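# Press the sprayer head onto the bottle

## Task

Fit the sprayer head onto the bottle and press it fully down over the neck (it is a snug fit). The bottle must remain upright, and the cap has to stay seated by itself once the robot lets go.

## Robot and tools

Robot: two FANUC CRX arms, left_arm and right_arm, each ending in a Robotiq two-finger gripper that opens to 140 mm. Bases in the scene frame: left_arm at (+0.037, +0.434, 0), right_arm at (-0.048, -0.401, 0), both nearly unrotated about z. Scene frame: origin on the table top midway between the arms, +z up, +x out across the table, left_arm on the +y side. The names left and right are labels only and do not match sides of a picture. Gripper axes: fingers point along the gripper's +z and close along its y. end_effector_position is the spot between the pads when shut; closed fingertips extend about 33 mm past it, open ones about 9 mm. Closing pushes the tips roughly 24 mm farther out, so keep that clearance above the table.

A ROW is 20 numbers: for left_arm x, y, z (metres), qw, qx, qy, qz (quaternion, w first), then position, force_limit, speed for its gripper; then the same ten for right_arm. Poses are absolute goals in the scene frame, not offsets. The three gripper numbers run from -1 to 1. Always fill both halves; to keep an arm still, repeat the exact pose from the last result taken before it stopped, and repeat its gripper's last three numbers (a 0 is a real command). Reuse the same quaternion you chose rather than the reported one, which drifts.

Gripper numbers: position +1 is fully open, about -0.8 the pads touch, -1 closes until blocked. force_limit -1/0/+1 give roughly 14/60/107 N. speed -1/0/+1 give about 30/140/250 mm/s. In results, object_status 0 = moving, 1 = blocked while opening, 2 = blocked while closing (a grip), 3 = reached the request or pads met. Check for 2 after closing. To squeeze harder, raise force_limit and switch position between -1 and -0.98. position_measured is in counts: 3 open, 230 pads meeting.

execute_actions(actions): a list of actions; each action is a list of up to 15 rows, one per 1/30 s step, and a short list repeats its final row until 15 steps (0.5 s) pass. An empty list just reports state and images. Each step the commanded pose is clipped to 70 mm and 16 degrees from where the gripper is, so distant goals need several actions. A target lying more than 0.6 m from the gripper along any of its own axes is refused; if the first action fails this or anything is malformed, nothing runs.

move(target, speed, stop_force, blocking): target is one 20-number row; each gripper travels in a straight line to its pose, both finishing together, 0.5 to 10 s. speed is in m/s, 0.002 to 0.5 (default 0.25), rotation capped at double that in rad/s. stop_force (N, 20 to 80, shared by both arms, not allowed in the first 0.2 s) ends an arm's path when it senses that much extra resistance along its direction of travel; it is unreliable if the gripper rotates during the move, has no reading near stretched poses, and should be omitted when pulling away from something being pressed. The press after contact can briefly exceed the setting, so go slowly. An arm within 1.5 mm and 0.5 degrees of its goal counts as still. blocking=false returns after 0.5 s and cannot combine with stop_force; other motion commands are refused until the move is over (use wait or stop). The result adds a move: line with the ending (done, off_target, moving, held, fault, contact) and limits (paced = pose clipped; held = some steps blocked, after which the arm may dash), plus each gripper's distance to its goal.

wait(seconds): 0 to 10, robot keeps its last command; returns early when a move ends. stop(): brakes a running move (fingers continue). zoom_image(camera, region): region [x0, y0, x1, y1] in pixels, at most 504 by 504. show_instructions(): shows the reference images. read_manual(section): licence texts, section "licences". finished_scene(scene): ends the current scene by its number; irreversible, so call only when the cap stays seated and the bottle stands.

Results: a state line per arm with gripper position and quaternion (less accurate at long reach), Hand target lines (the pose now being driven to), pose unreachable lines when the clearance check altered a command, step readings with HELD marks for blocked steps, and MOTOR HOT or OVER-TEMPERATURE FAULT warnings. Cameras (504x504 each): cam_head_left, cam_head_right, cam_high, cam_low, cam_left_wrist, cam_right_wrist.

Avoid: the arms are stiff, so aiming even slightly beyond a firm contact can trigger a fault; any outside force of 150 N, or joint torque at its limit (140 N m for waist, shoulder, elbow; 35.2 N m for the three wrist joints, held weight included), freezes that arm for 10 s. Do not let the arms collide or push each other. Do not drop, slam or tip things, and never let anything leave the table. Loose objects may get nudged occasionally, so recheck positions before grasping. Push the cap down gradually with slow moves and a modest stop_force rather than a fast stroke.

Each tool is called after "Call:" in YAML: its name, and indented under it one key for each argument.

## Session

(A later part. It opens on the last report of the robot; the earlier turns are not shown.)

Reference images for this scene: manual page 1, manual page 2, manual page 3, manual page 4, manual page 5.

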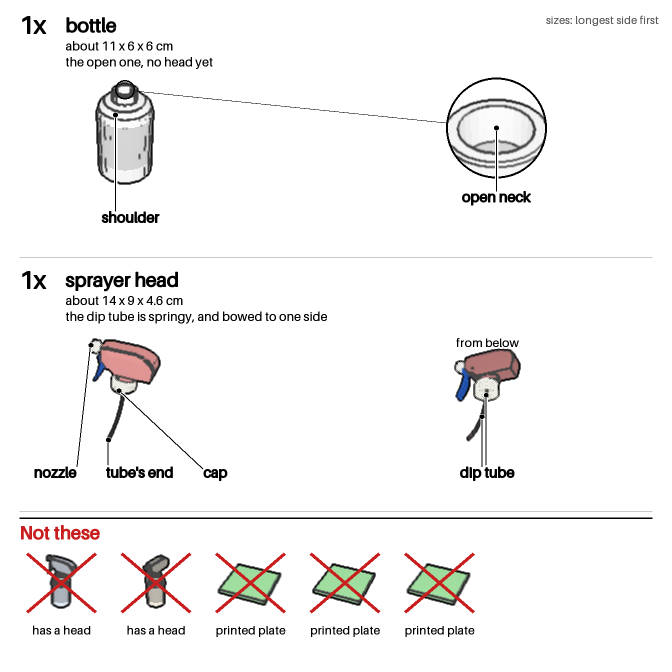

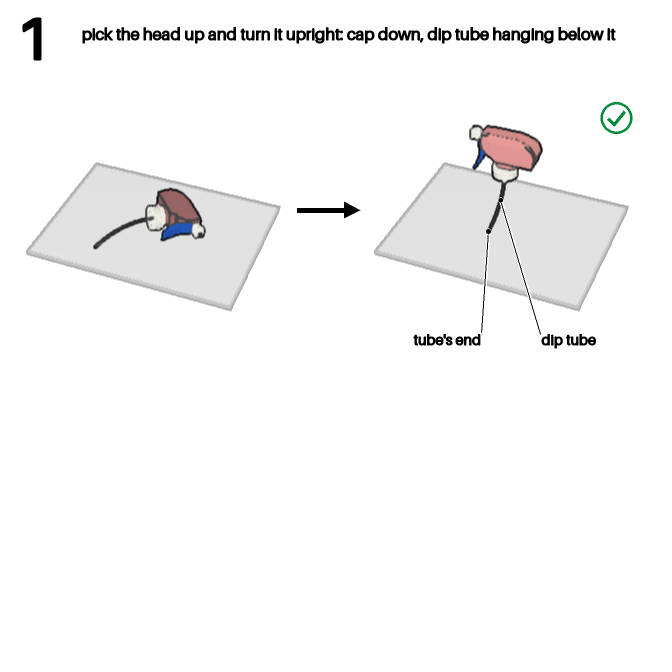

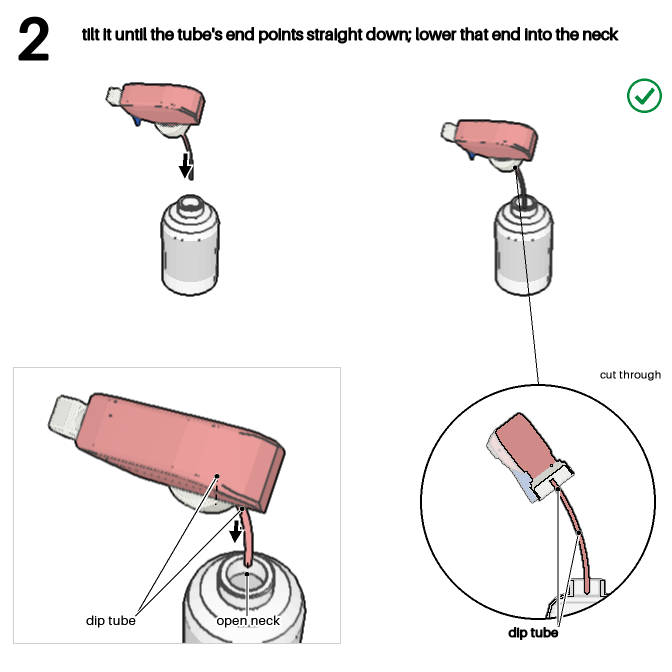

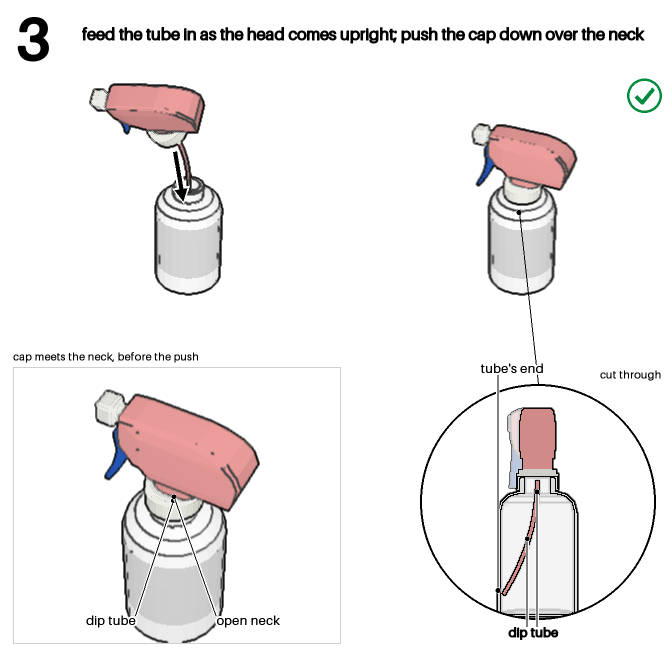

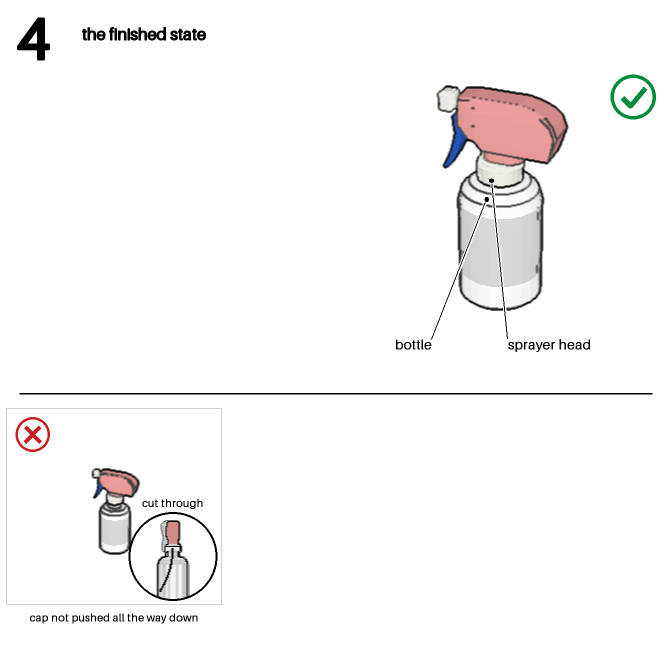

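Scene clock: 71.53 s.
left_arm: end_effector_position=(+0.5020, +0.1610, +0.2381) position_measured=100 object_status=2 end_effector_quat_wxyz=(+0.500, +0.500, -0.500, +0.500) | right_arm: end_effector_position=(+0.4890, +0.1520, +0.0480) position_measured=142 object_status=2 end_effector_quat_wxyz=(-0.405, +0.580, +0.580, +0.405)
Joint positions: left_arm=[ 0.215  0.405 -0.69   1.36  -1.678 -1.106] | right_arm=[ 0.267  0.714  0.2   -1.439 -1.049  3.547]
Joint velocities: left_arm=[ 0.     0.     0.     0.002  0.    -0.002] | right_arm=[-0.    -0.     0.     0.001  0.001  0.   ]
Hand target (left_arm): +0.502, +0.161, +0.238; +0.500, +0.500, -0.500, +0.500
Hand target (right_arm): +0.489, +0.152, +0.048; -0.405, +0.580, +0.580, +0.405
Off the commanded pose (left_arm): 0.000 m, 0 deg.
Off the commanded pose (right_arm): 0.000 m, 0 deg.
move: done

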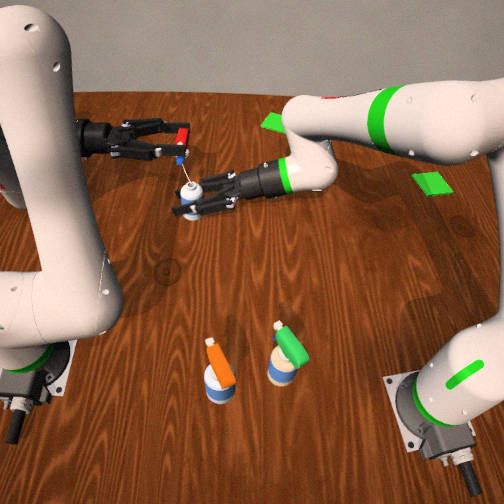

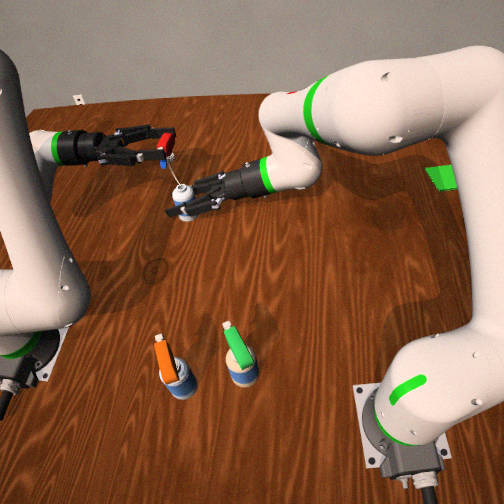

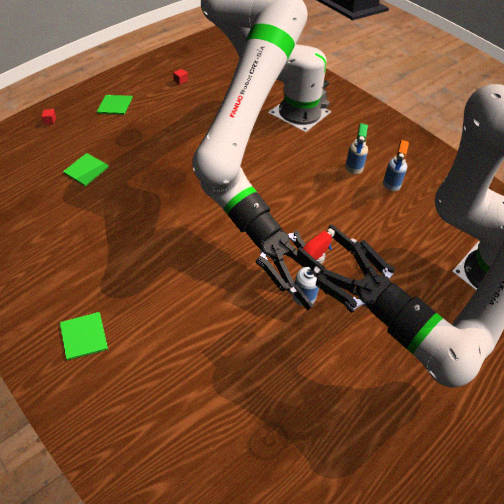

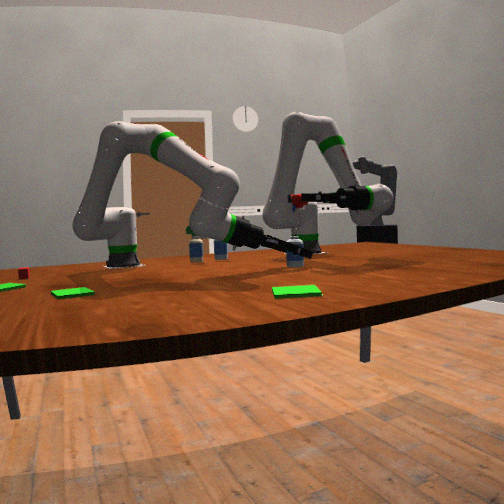

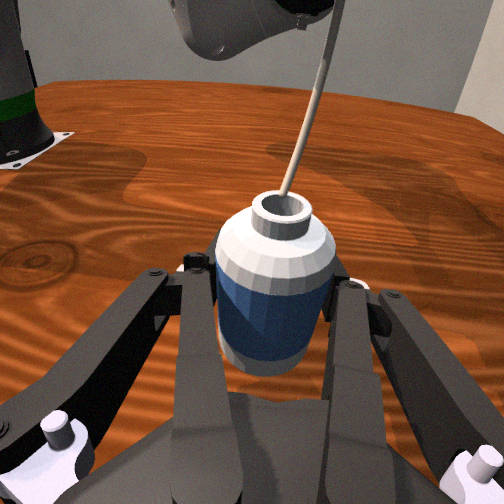

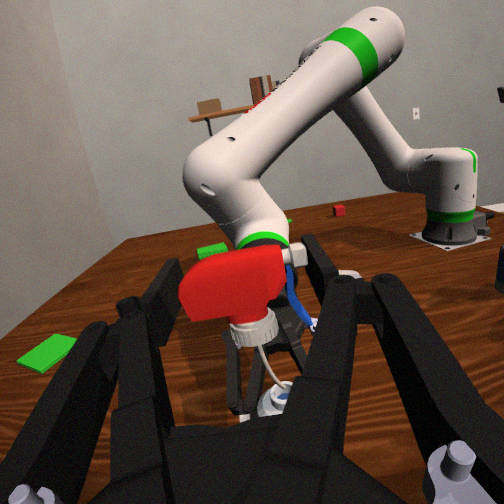

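Good. Lower in, then shift toward the cap-centred position.

Call:
move:
  target: [0.501,0.159,0.212,0.5,0.5,-0.5,0.5,-1,0.5,0, 0.489,0.152,0.048,0.405,-0.58,-0.58,-0.405,-1,0,-0.3]
  speed: 0.05

Call:
move:
  target: [0.488,0.146,0.172,0.5,0.5,-0.5,0.5,-1,0.5,0, 0.489,0.152,0.048,0.405,-0.58,-0.58,-0.405,-1,0,-0.3]
  speed: 0.05

Call:
zoom_image:
  camera: "cam_low"
  region: [240,170,340,280]

Call:
zoom_image:
  camera: "cam_head_left"
  region: [130,90,260,230]

Scene clock: 76.13 s.
left_arm: end_effector_position=(+0.5010, +0.1590, +0.2120) position_measured=100 object_status=2 end_effector_quat_wxyz=(+0.500, +0.500, -0.500, +0.500) | right_arm: end_effector_position=(+0.4890, +0.1520, +0.0480) position_measured=142 object_status=2 end_effector_quat_wxyz=(-0.405, +0.580, +0.580, +0.405)
Joint positions: left_arm=[ 0.212  0.454 -0.699  1.357 -1.665 -1.163] | right_arm=[ 0.267  0.714  0.2   -1.439 -1.049  3.547]
Joint velocities: left_arm=[-0.001  0.001 -0.     0.     0.     0.001] | right_arm=[ 0.001  0.     0.     0.001  0.    -0.001]
Hand target (left_arm): +0.501, +0.159, +0.212; +0.500, +0.500, -0.500, +0.500
Hand target (right_arm): +0.489, +0.152, +0.048; -0.405, +0.580, +0.580, +0.405
Off the commanded pose (left_arm): 0.000 m, 0 deg.
Off the commanded pose (right_arm): 0.000 m, 0 deg.
move: done

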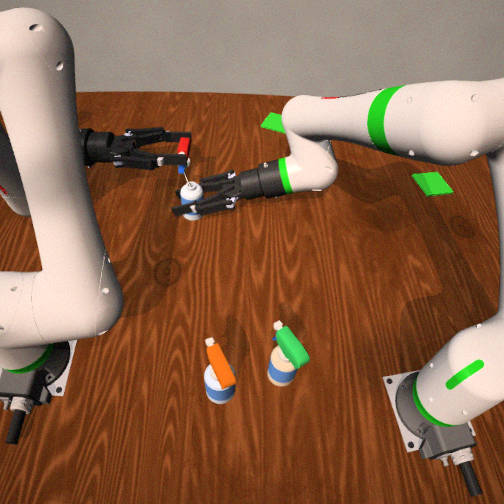

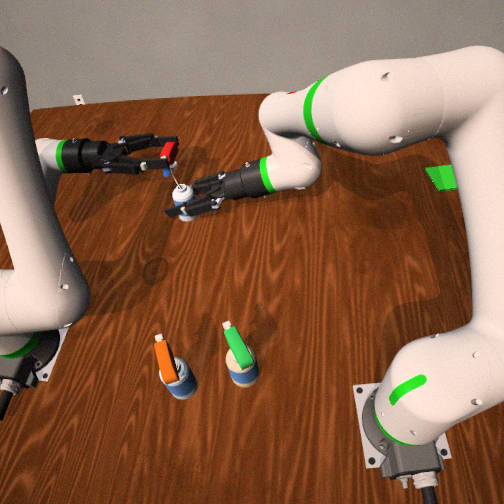

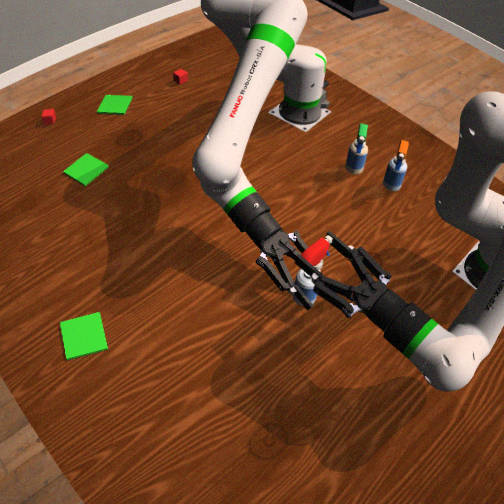

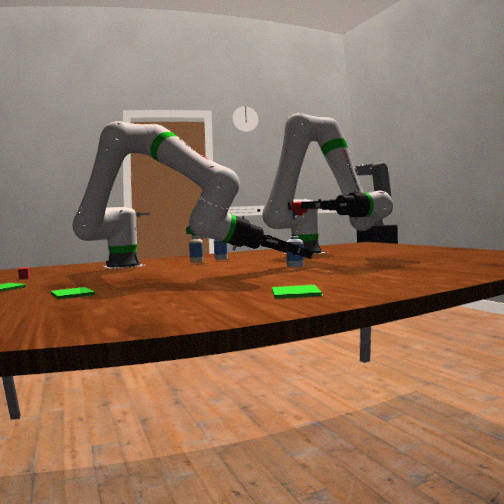

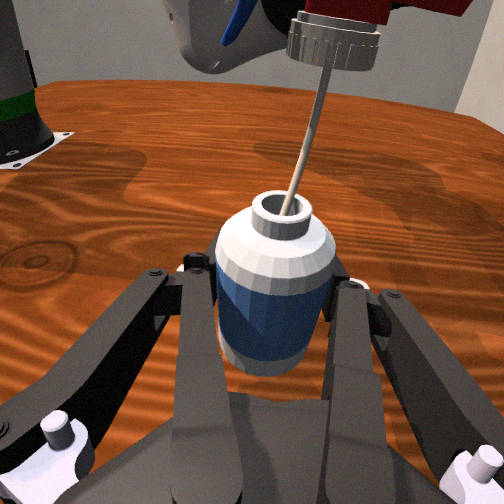

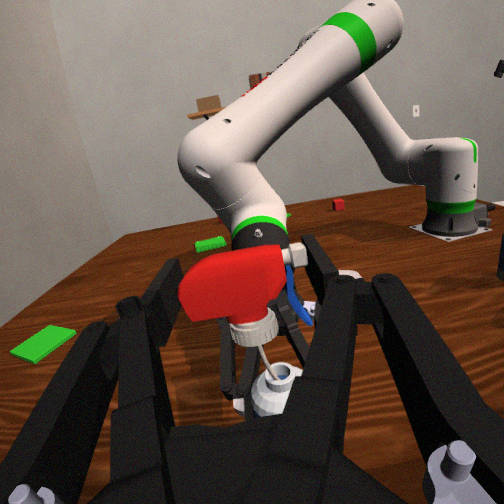

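Scene clock: 77.30 s.
left_arm: end_effector_position=(+0.4881, +0.1460, +0.1720) position_measured=100 object_status=2 end_effector_quat_wxyz=(+0.500, +0.500, -0.500, +0.500) | right_arm: end_effector_position=(+0.4890, +0.1520, +0.0480) position_measured=142 object_status=2 end_effector_quat_wxyz=(-0.405, +0.580, +0.580, +0.405)
Joint positions: left_arm=[ 0.186  0.515 -0.743  1.373 -1.635 -1.264] | right_arm=[ 0.267  0.714  0.2   -1.439 -1.049  3.547]
Joint velocities: left_arm=[-0.001  0.001 -0.    -0.001  0.     0.   ] | right_arm=[-0.001  0.    -0.    -0.001  0.001  0.   ]
Hand target (left_arm): +0.488, +0.146, +0.172; +0.500, +0.500, -0.500, +0.500
Hand target (right_arm): +0.489, +0.152, +0.048; -0.405, +0.580, +0.580, +0.405
Off the commanded pose (left_arm): 0.000 m, 0 deg.
Off the commanded pose (right_arm): 0.000 m, 0 deg.
move: done

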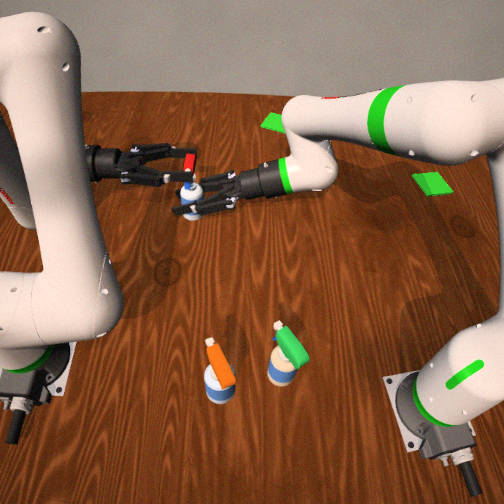

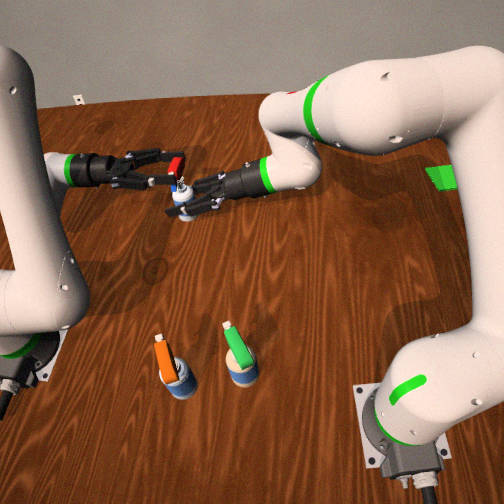

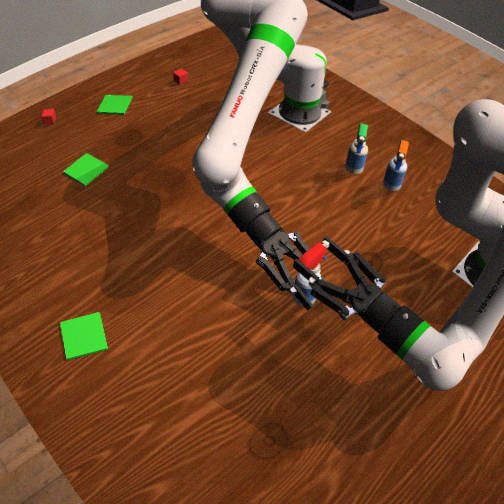

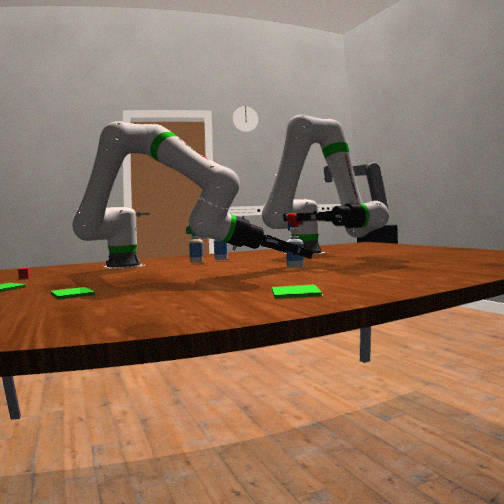

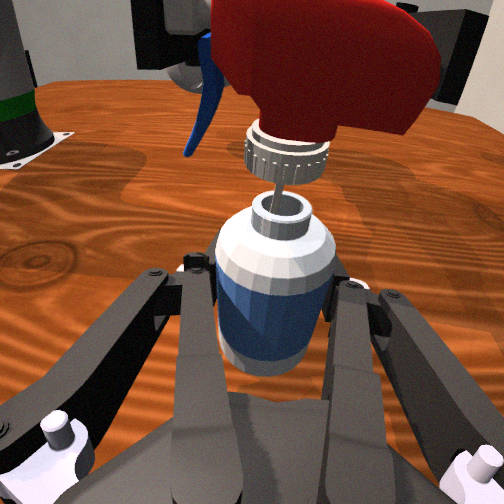

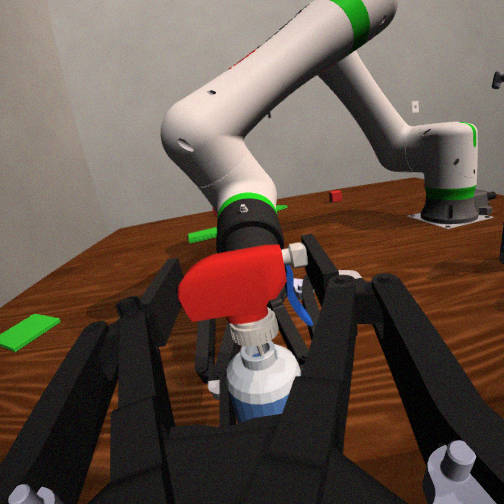

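Region (240, 170, 340, 280) of cam_low's 504x504 image, scaled by 4.582, with more detail than that image has; it fills the left 458 columns of this view, and the rest is white.

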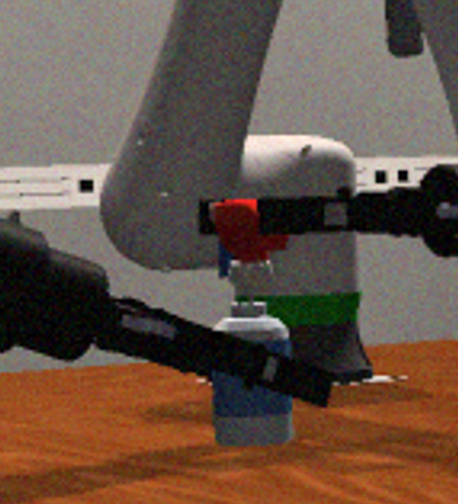

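Region (130, 90, 260, 230) of cam_head_left's 504x504 image, scaled by 3.600, with more detail than that image has; it fills the left 468 columns of this view, and the rest is white.

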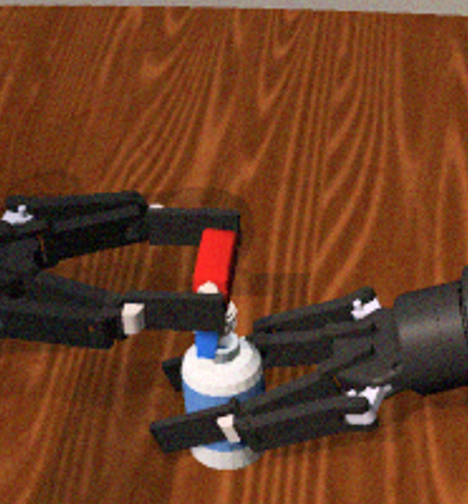

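Call:
move:
  target: [0.487,0.144,0.136,0.5,0.5,-0.5,0.5,-1,0.5,0, 0.489,0.152,0.048,0.405,-0.58,-0.58,-0.405,-1,0,-0.3]
  speed: 0.015
  stop_force: 60

Call:
zoom_image:
  camera: "cam_low"
  region: [240,170,340,280]

Scene clock: 92.50 s.
left_arm: end_effector_position=(+0.4880, +0.1448, +0.1440) position_measured=101 object_status=2 end_effector_quat_wxyz=(+0.500, +0.499, -0.499, +0.502) | right_arm: end_effector_position=(+0.4890, +0.1520, +0.0480) position_measured=142 object_status=2 end_effector_quat_wxyz=(-0.405, +0.580, +0.580, +0.405)
Joint positions: left_arm=[ 0.183  0.581 -0.74   1.374 -1.624 -1.328] | right_arm=[ 0.267  0.714  0.2   -1.439 -1.049  3.547]
Joint velocities: left_arm=[ 0.    -0.001  0.     0.001 -0.    -0.002] | right_arm=[-0.001 -0.     0.    -0.     0.    -0.001]
Hand target (left_arm): +0.487, +0.145, +0.143; +0.500, +0.500, -0.500, +0.501
Hand target (right_arm): +0.489, +0.152, +0.048; -0.405, +0.580, +0.580, +0.405
Off the commanded pose (left_arm): 0.008 m, 0 deg.
Off the commanded pose (right_arm): 0.000 m, 0 deg.
TORQUE FAULT: the external load on joint 5 (wrist pitch) of the left arm reached its load limit, and that arm stopped for 10 seconds. That time counts as 19 of the actions that you can send in this scene. A torque fault stops only its own arm. That arm's remaining commands of this call were not run. That arm holds where it stopped, with its grip as last carried out, and accepts commands again: back off and push less far. That arm stops again, at the same cost, whenever a joint's load reaches its limit.
move: fault (left_arm; stop_force had ended the path)

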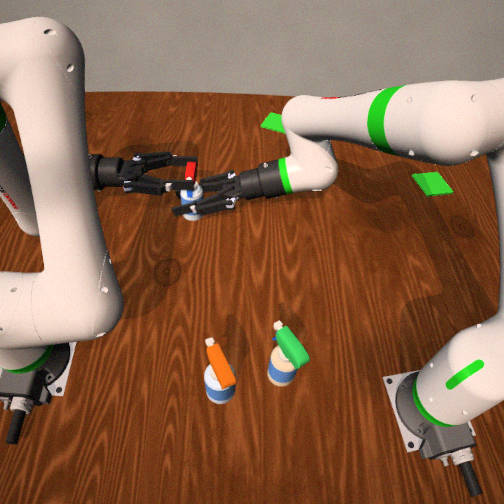

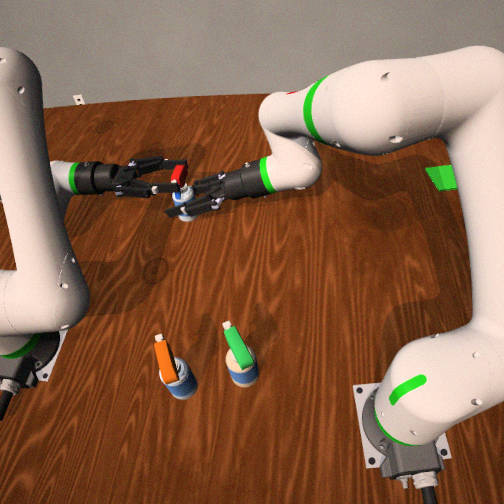

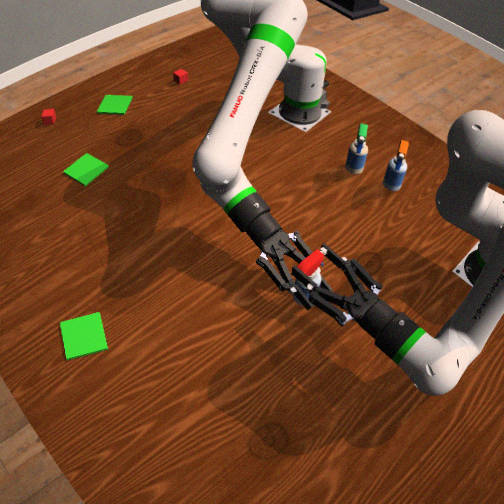

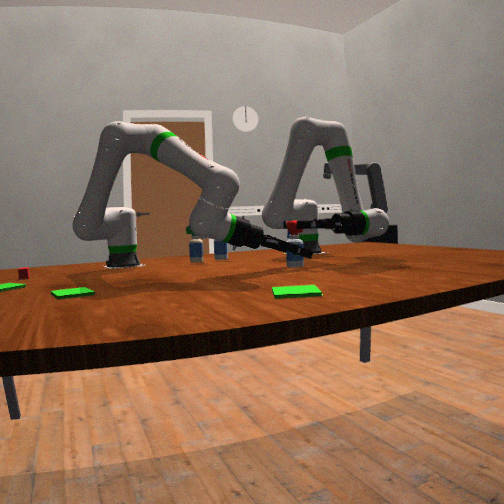

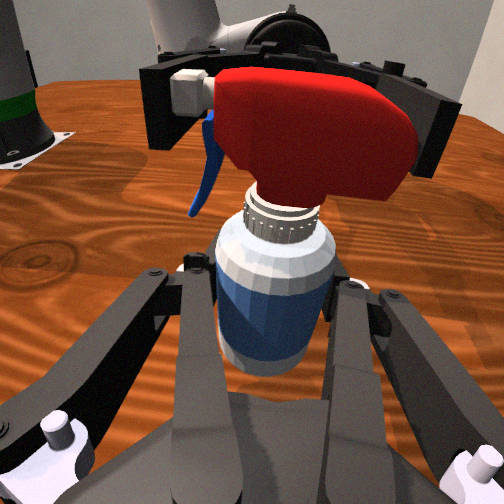

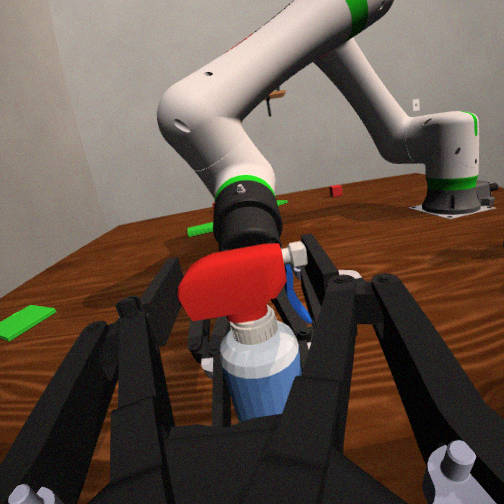

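Region (240, 170, 340, 280) of cam_low's 504x504 image, scaled by 4.582, with more detail than that image has; it fills the left 458 columns of this view, and the rest is white.

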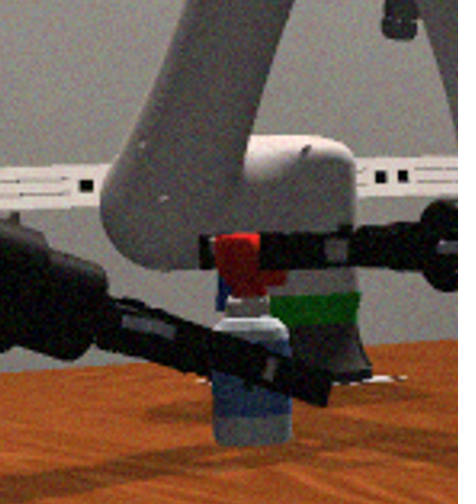

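Seated. Releasing and backing away.

Call:
move:
  target: [0.488,0.1448,0.145,0.5,0.5,-0.5,0.5,1,0.5,0, 0.489,0.152,0.048,0.405,-0.58,-0.58,-0.405,1,0,0]
  speed: 0.05

Call:
move:
  target: [0.488,0.26,0.17,0.5,0.5,-0.5,0.5,1,0.5,0, 0.489,0.03,0.095,0.405,-0.58,-0.58,-0.405,1,0,0]
  speed: 0.2

Scene clock: 96.20 s.
left_arm: end_effector_position=(+0.4880, +0.1448, +0.1450) position_measured=3 object_status=3 end_effector_quat_wxyz=(+0.500, +0.500, -0.500, +0.500) | right_arm: end_effector_position=(+0.4890, +0.1520, +0.0480) position_measured=3 object_status=3 end_effector_quat_wxyz=(-0.405, +0.580, +0.580, +0.405)
Joint positions: left_arm=[ 0.184  0.576 -0.74   1.372 -1.622 -1.321] | right_arm=[ 0.267  0.714  0.2   -1.439 -1.049  3.547]
Joint velocities: left_arm=[ 0.    -0.    -0.    -0.002  0.    -0.001] | right_arm=[-0.001  0.     0.    -0.     0.001 -0.   ]
Hand target (left_arm): +0.488, +0.145, +0.145; +0.500, +0.500, -0.500, +0.500
Hand target (right_arm): +0.489, +0.152, +0.048; -0.405, +0.580, +0.580, +0.405
Off the commanded pose (left_arm): 0.000 m, 0 deg.
Off the commanded pose (right_arm): 0.000 m, 0 deg.
move: done

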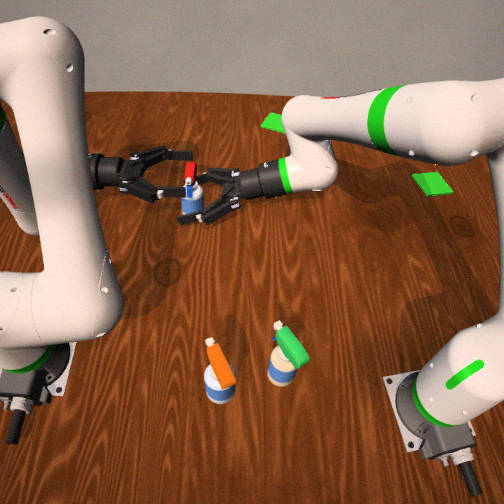

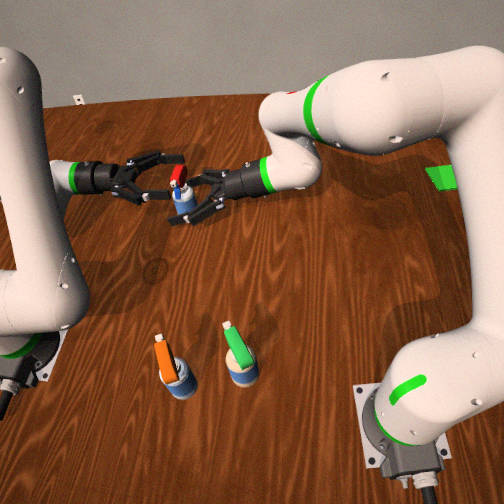

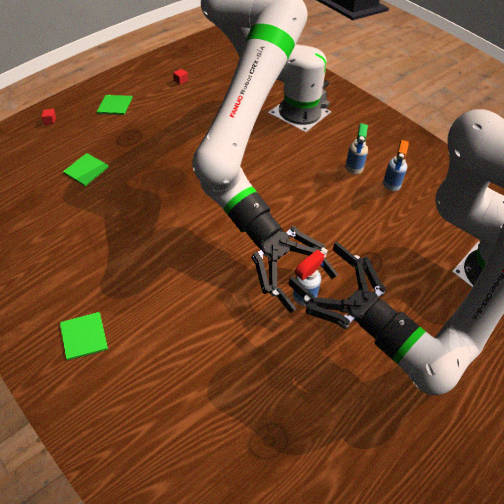

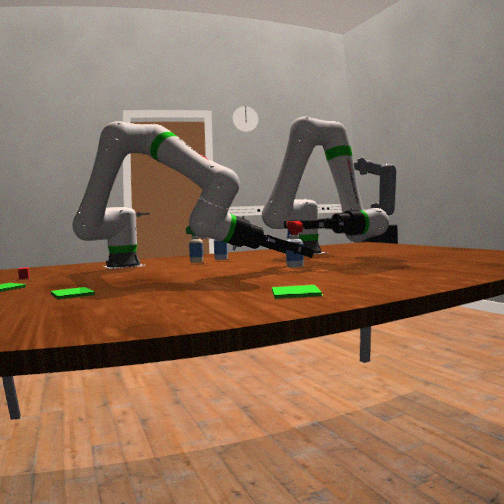

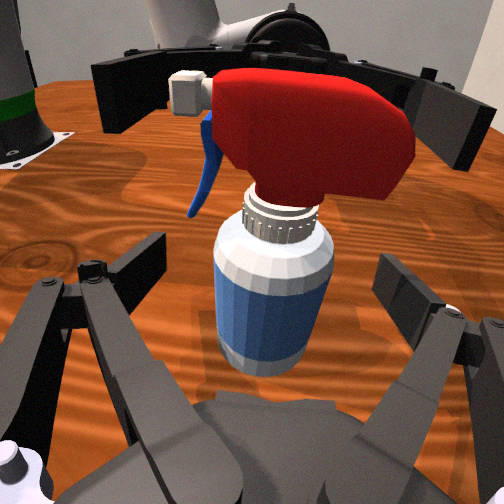

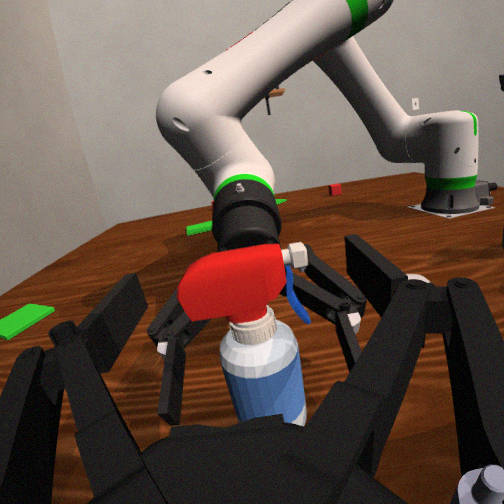

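Scene clock: 97.27 s.
left_arm: end_effector_position=(+0.4879, +0.2601, +0.1696) position_measured=3 object_status=3 end_effector_quat_wxyz=(+0.500, +0.501, -0.500, +0.500) | right_arm: end_effector_position=(+0.4889, +0.0301, +0.0953) position_measured=3 object_status=3 end_effector_quat_wxyz=(-0.405, +0.580, +0.580, +0.405)
Joint positions: left_arm=[ 0.488  0.569 -0.635  1.089 -1.745 -1.247] | right_arm=[ 0.082  0.574  0.092 -1.349 -1.215  3.542]
Joint velocities: left_arm=[ 0.002  0.     0.     0.    -0.    -0.001] | right_arm=[-0.001 -0.001 -0.     0.    -0.     0.   ]
Hand target (left_arm): +0.488, +0.260, +0.170; +0.500, +0.501, -0.500, +0.500
Hand target (right_arm): +0.489, +0.030, +0.095; -0.405, +0.580, +0.580, +0.405
Off the commanded pose (left_arm): 0.000 m, 0 deg.
Off the commanded pose (right_arm): 0.000 m, 0 deg.
move: done

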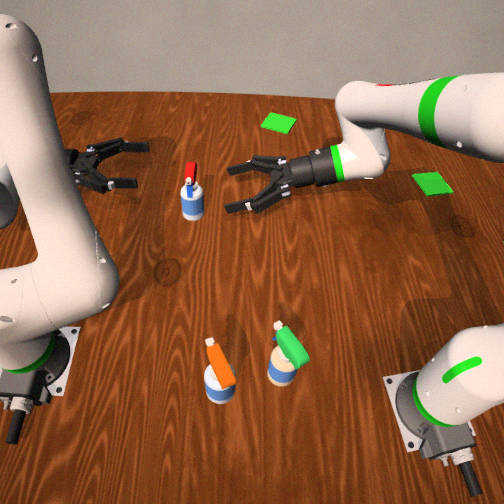

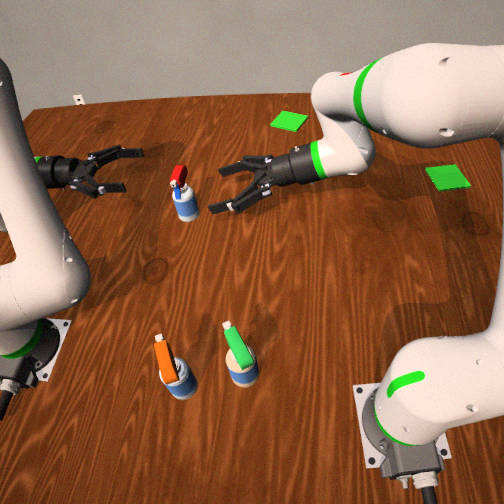

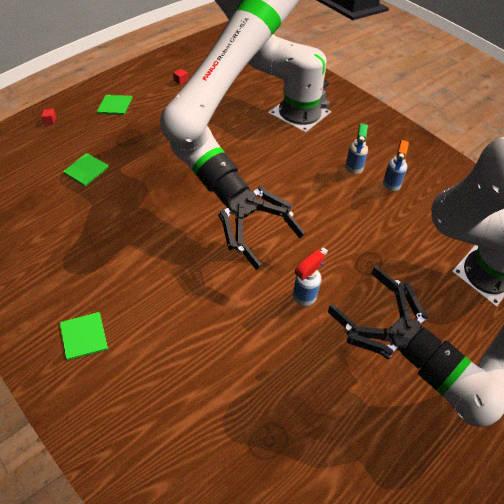

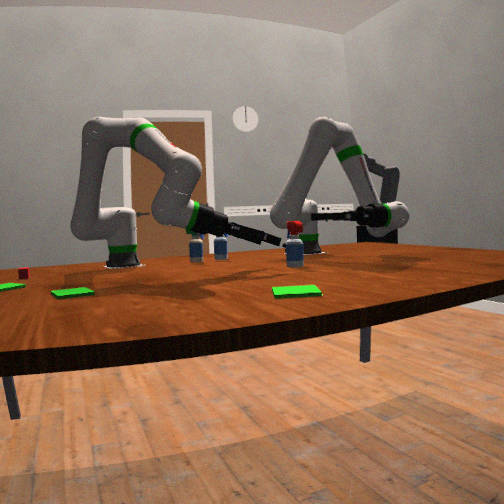

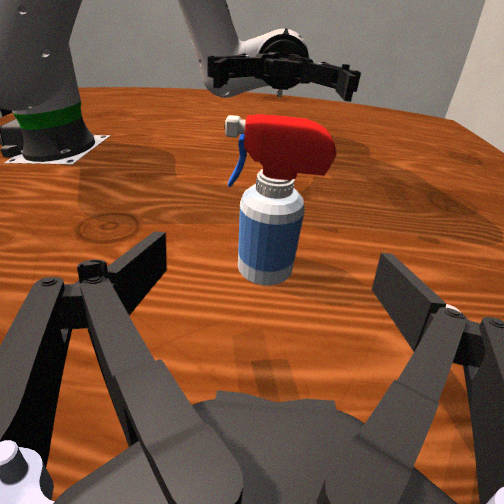

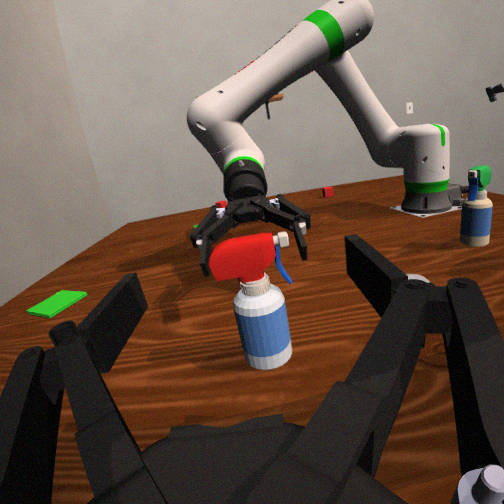

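Call:
finished_scene:
  scene: 2

The scene is finished: the task was done.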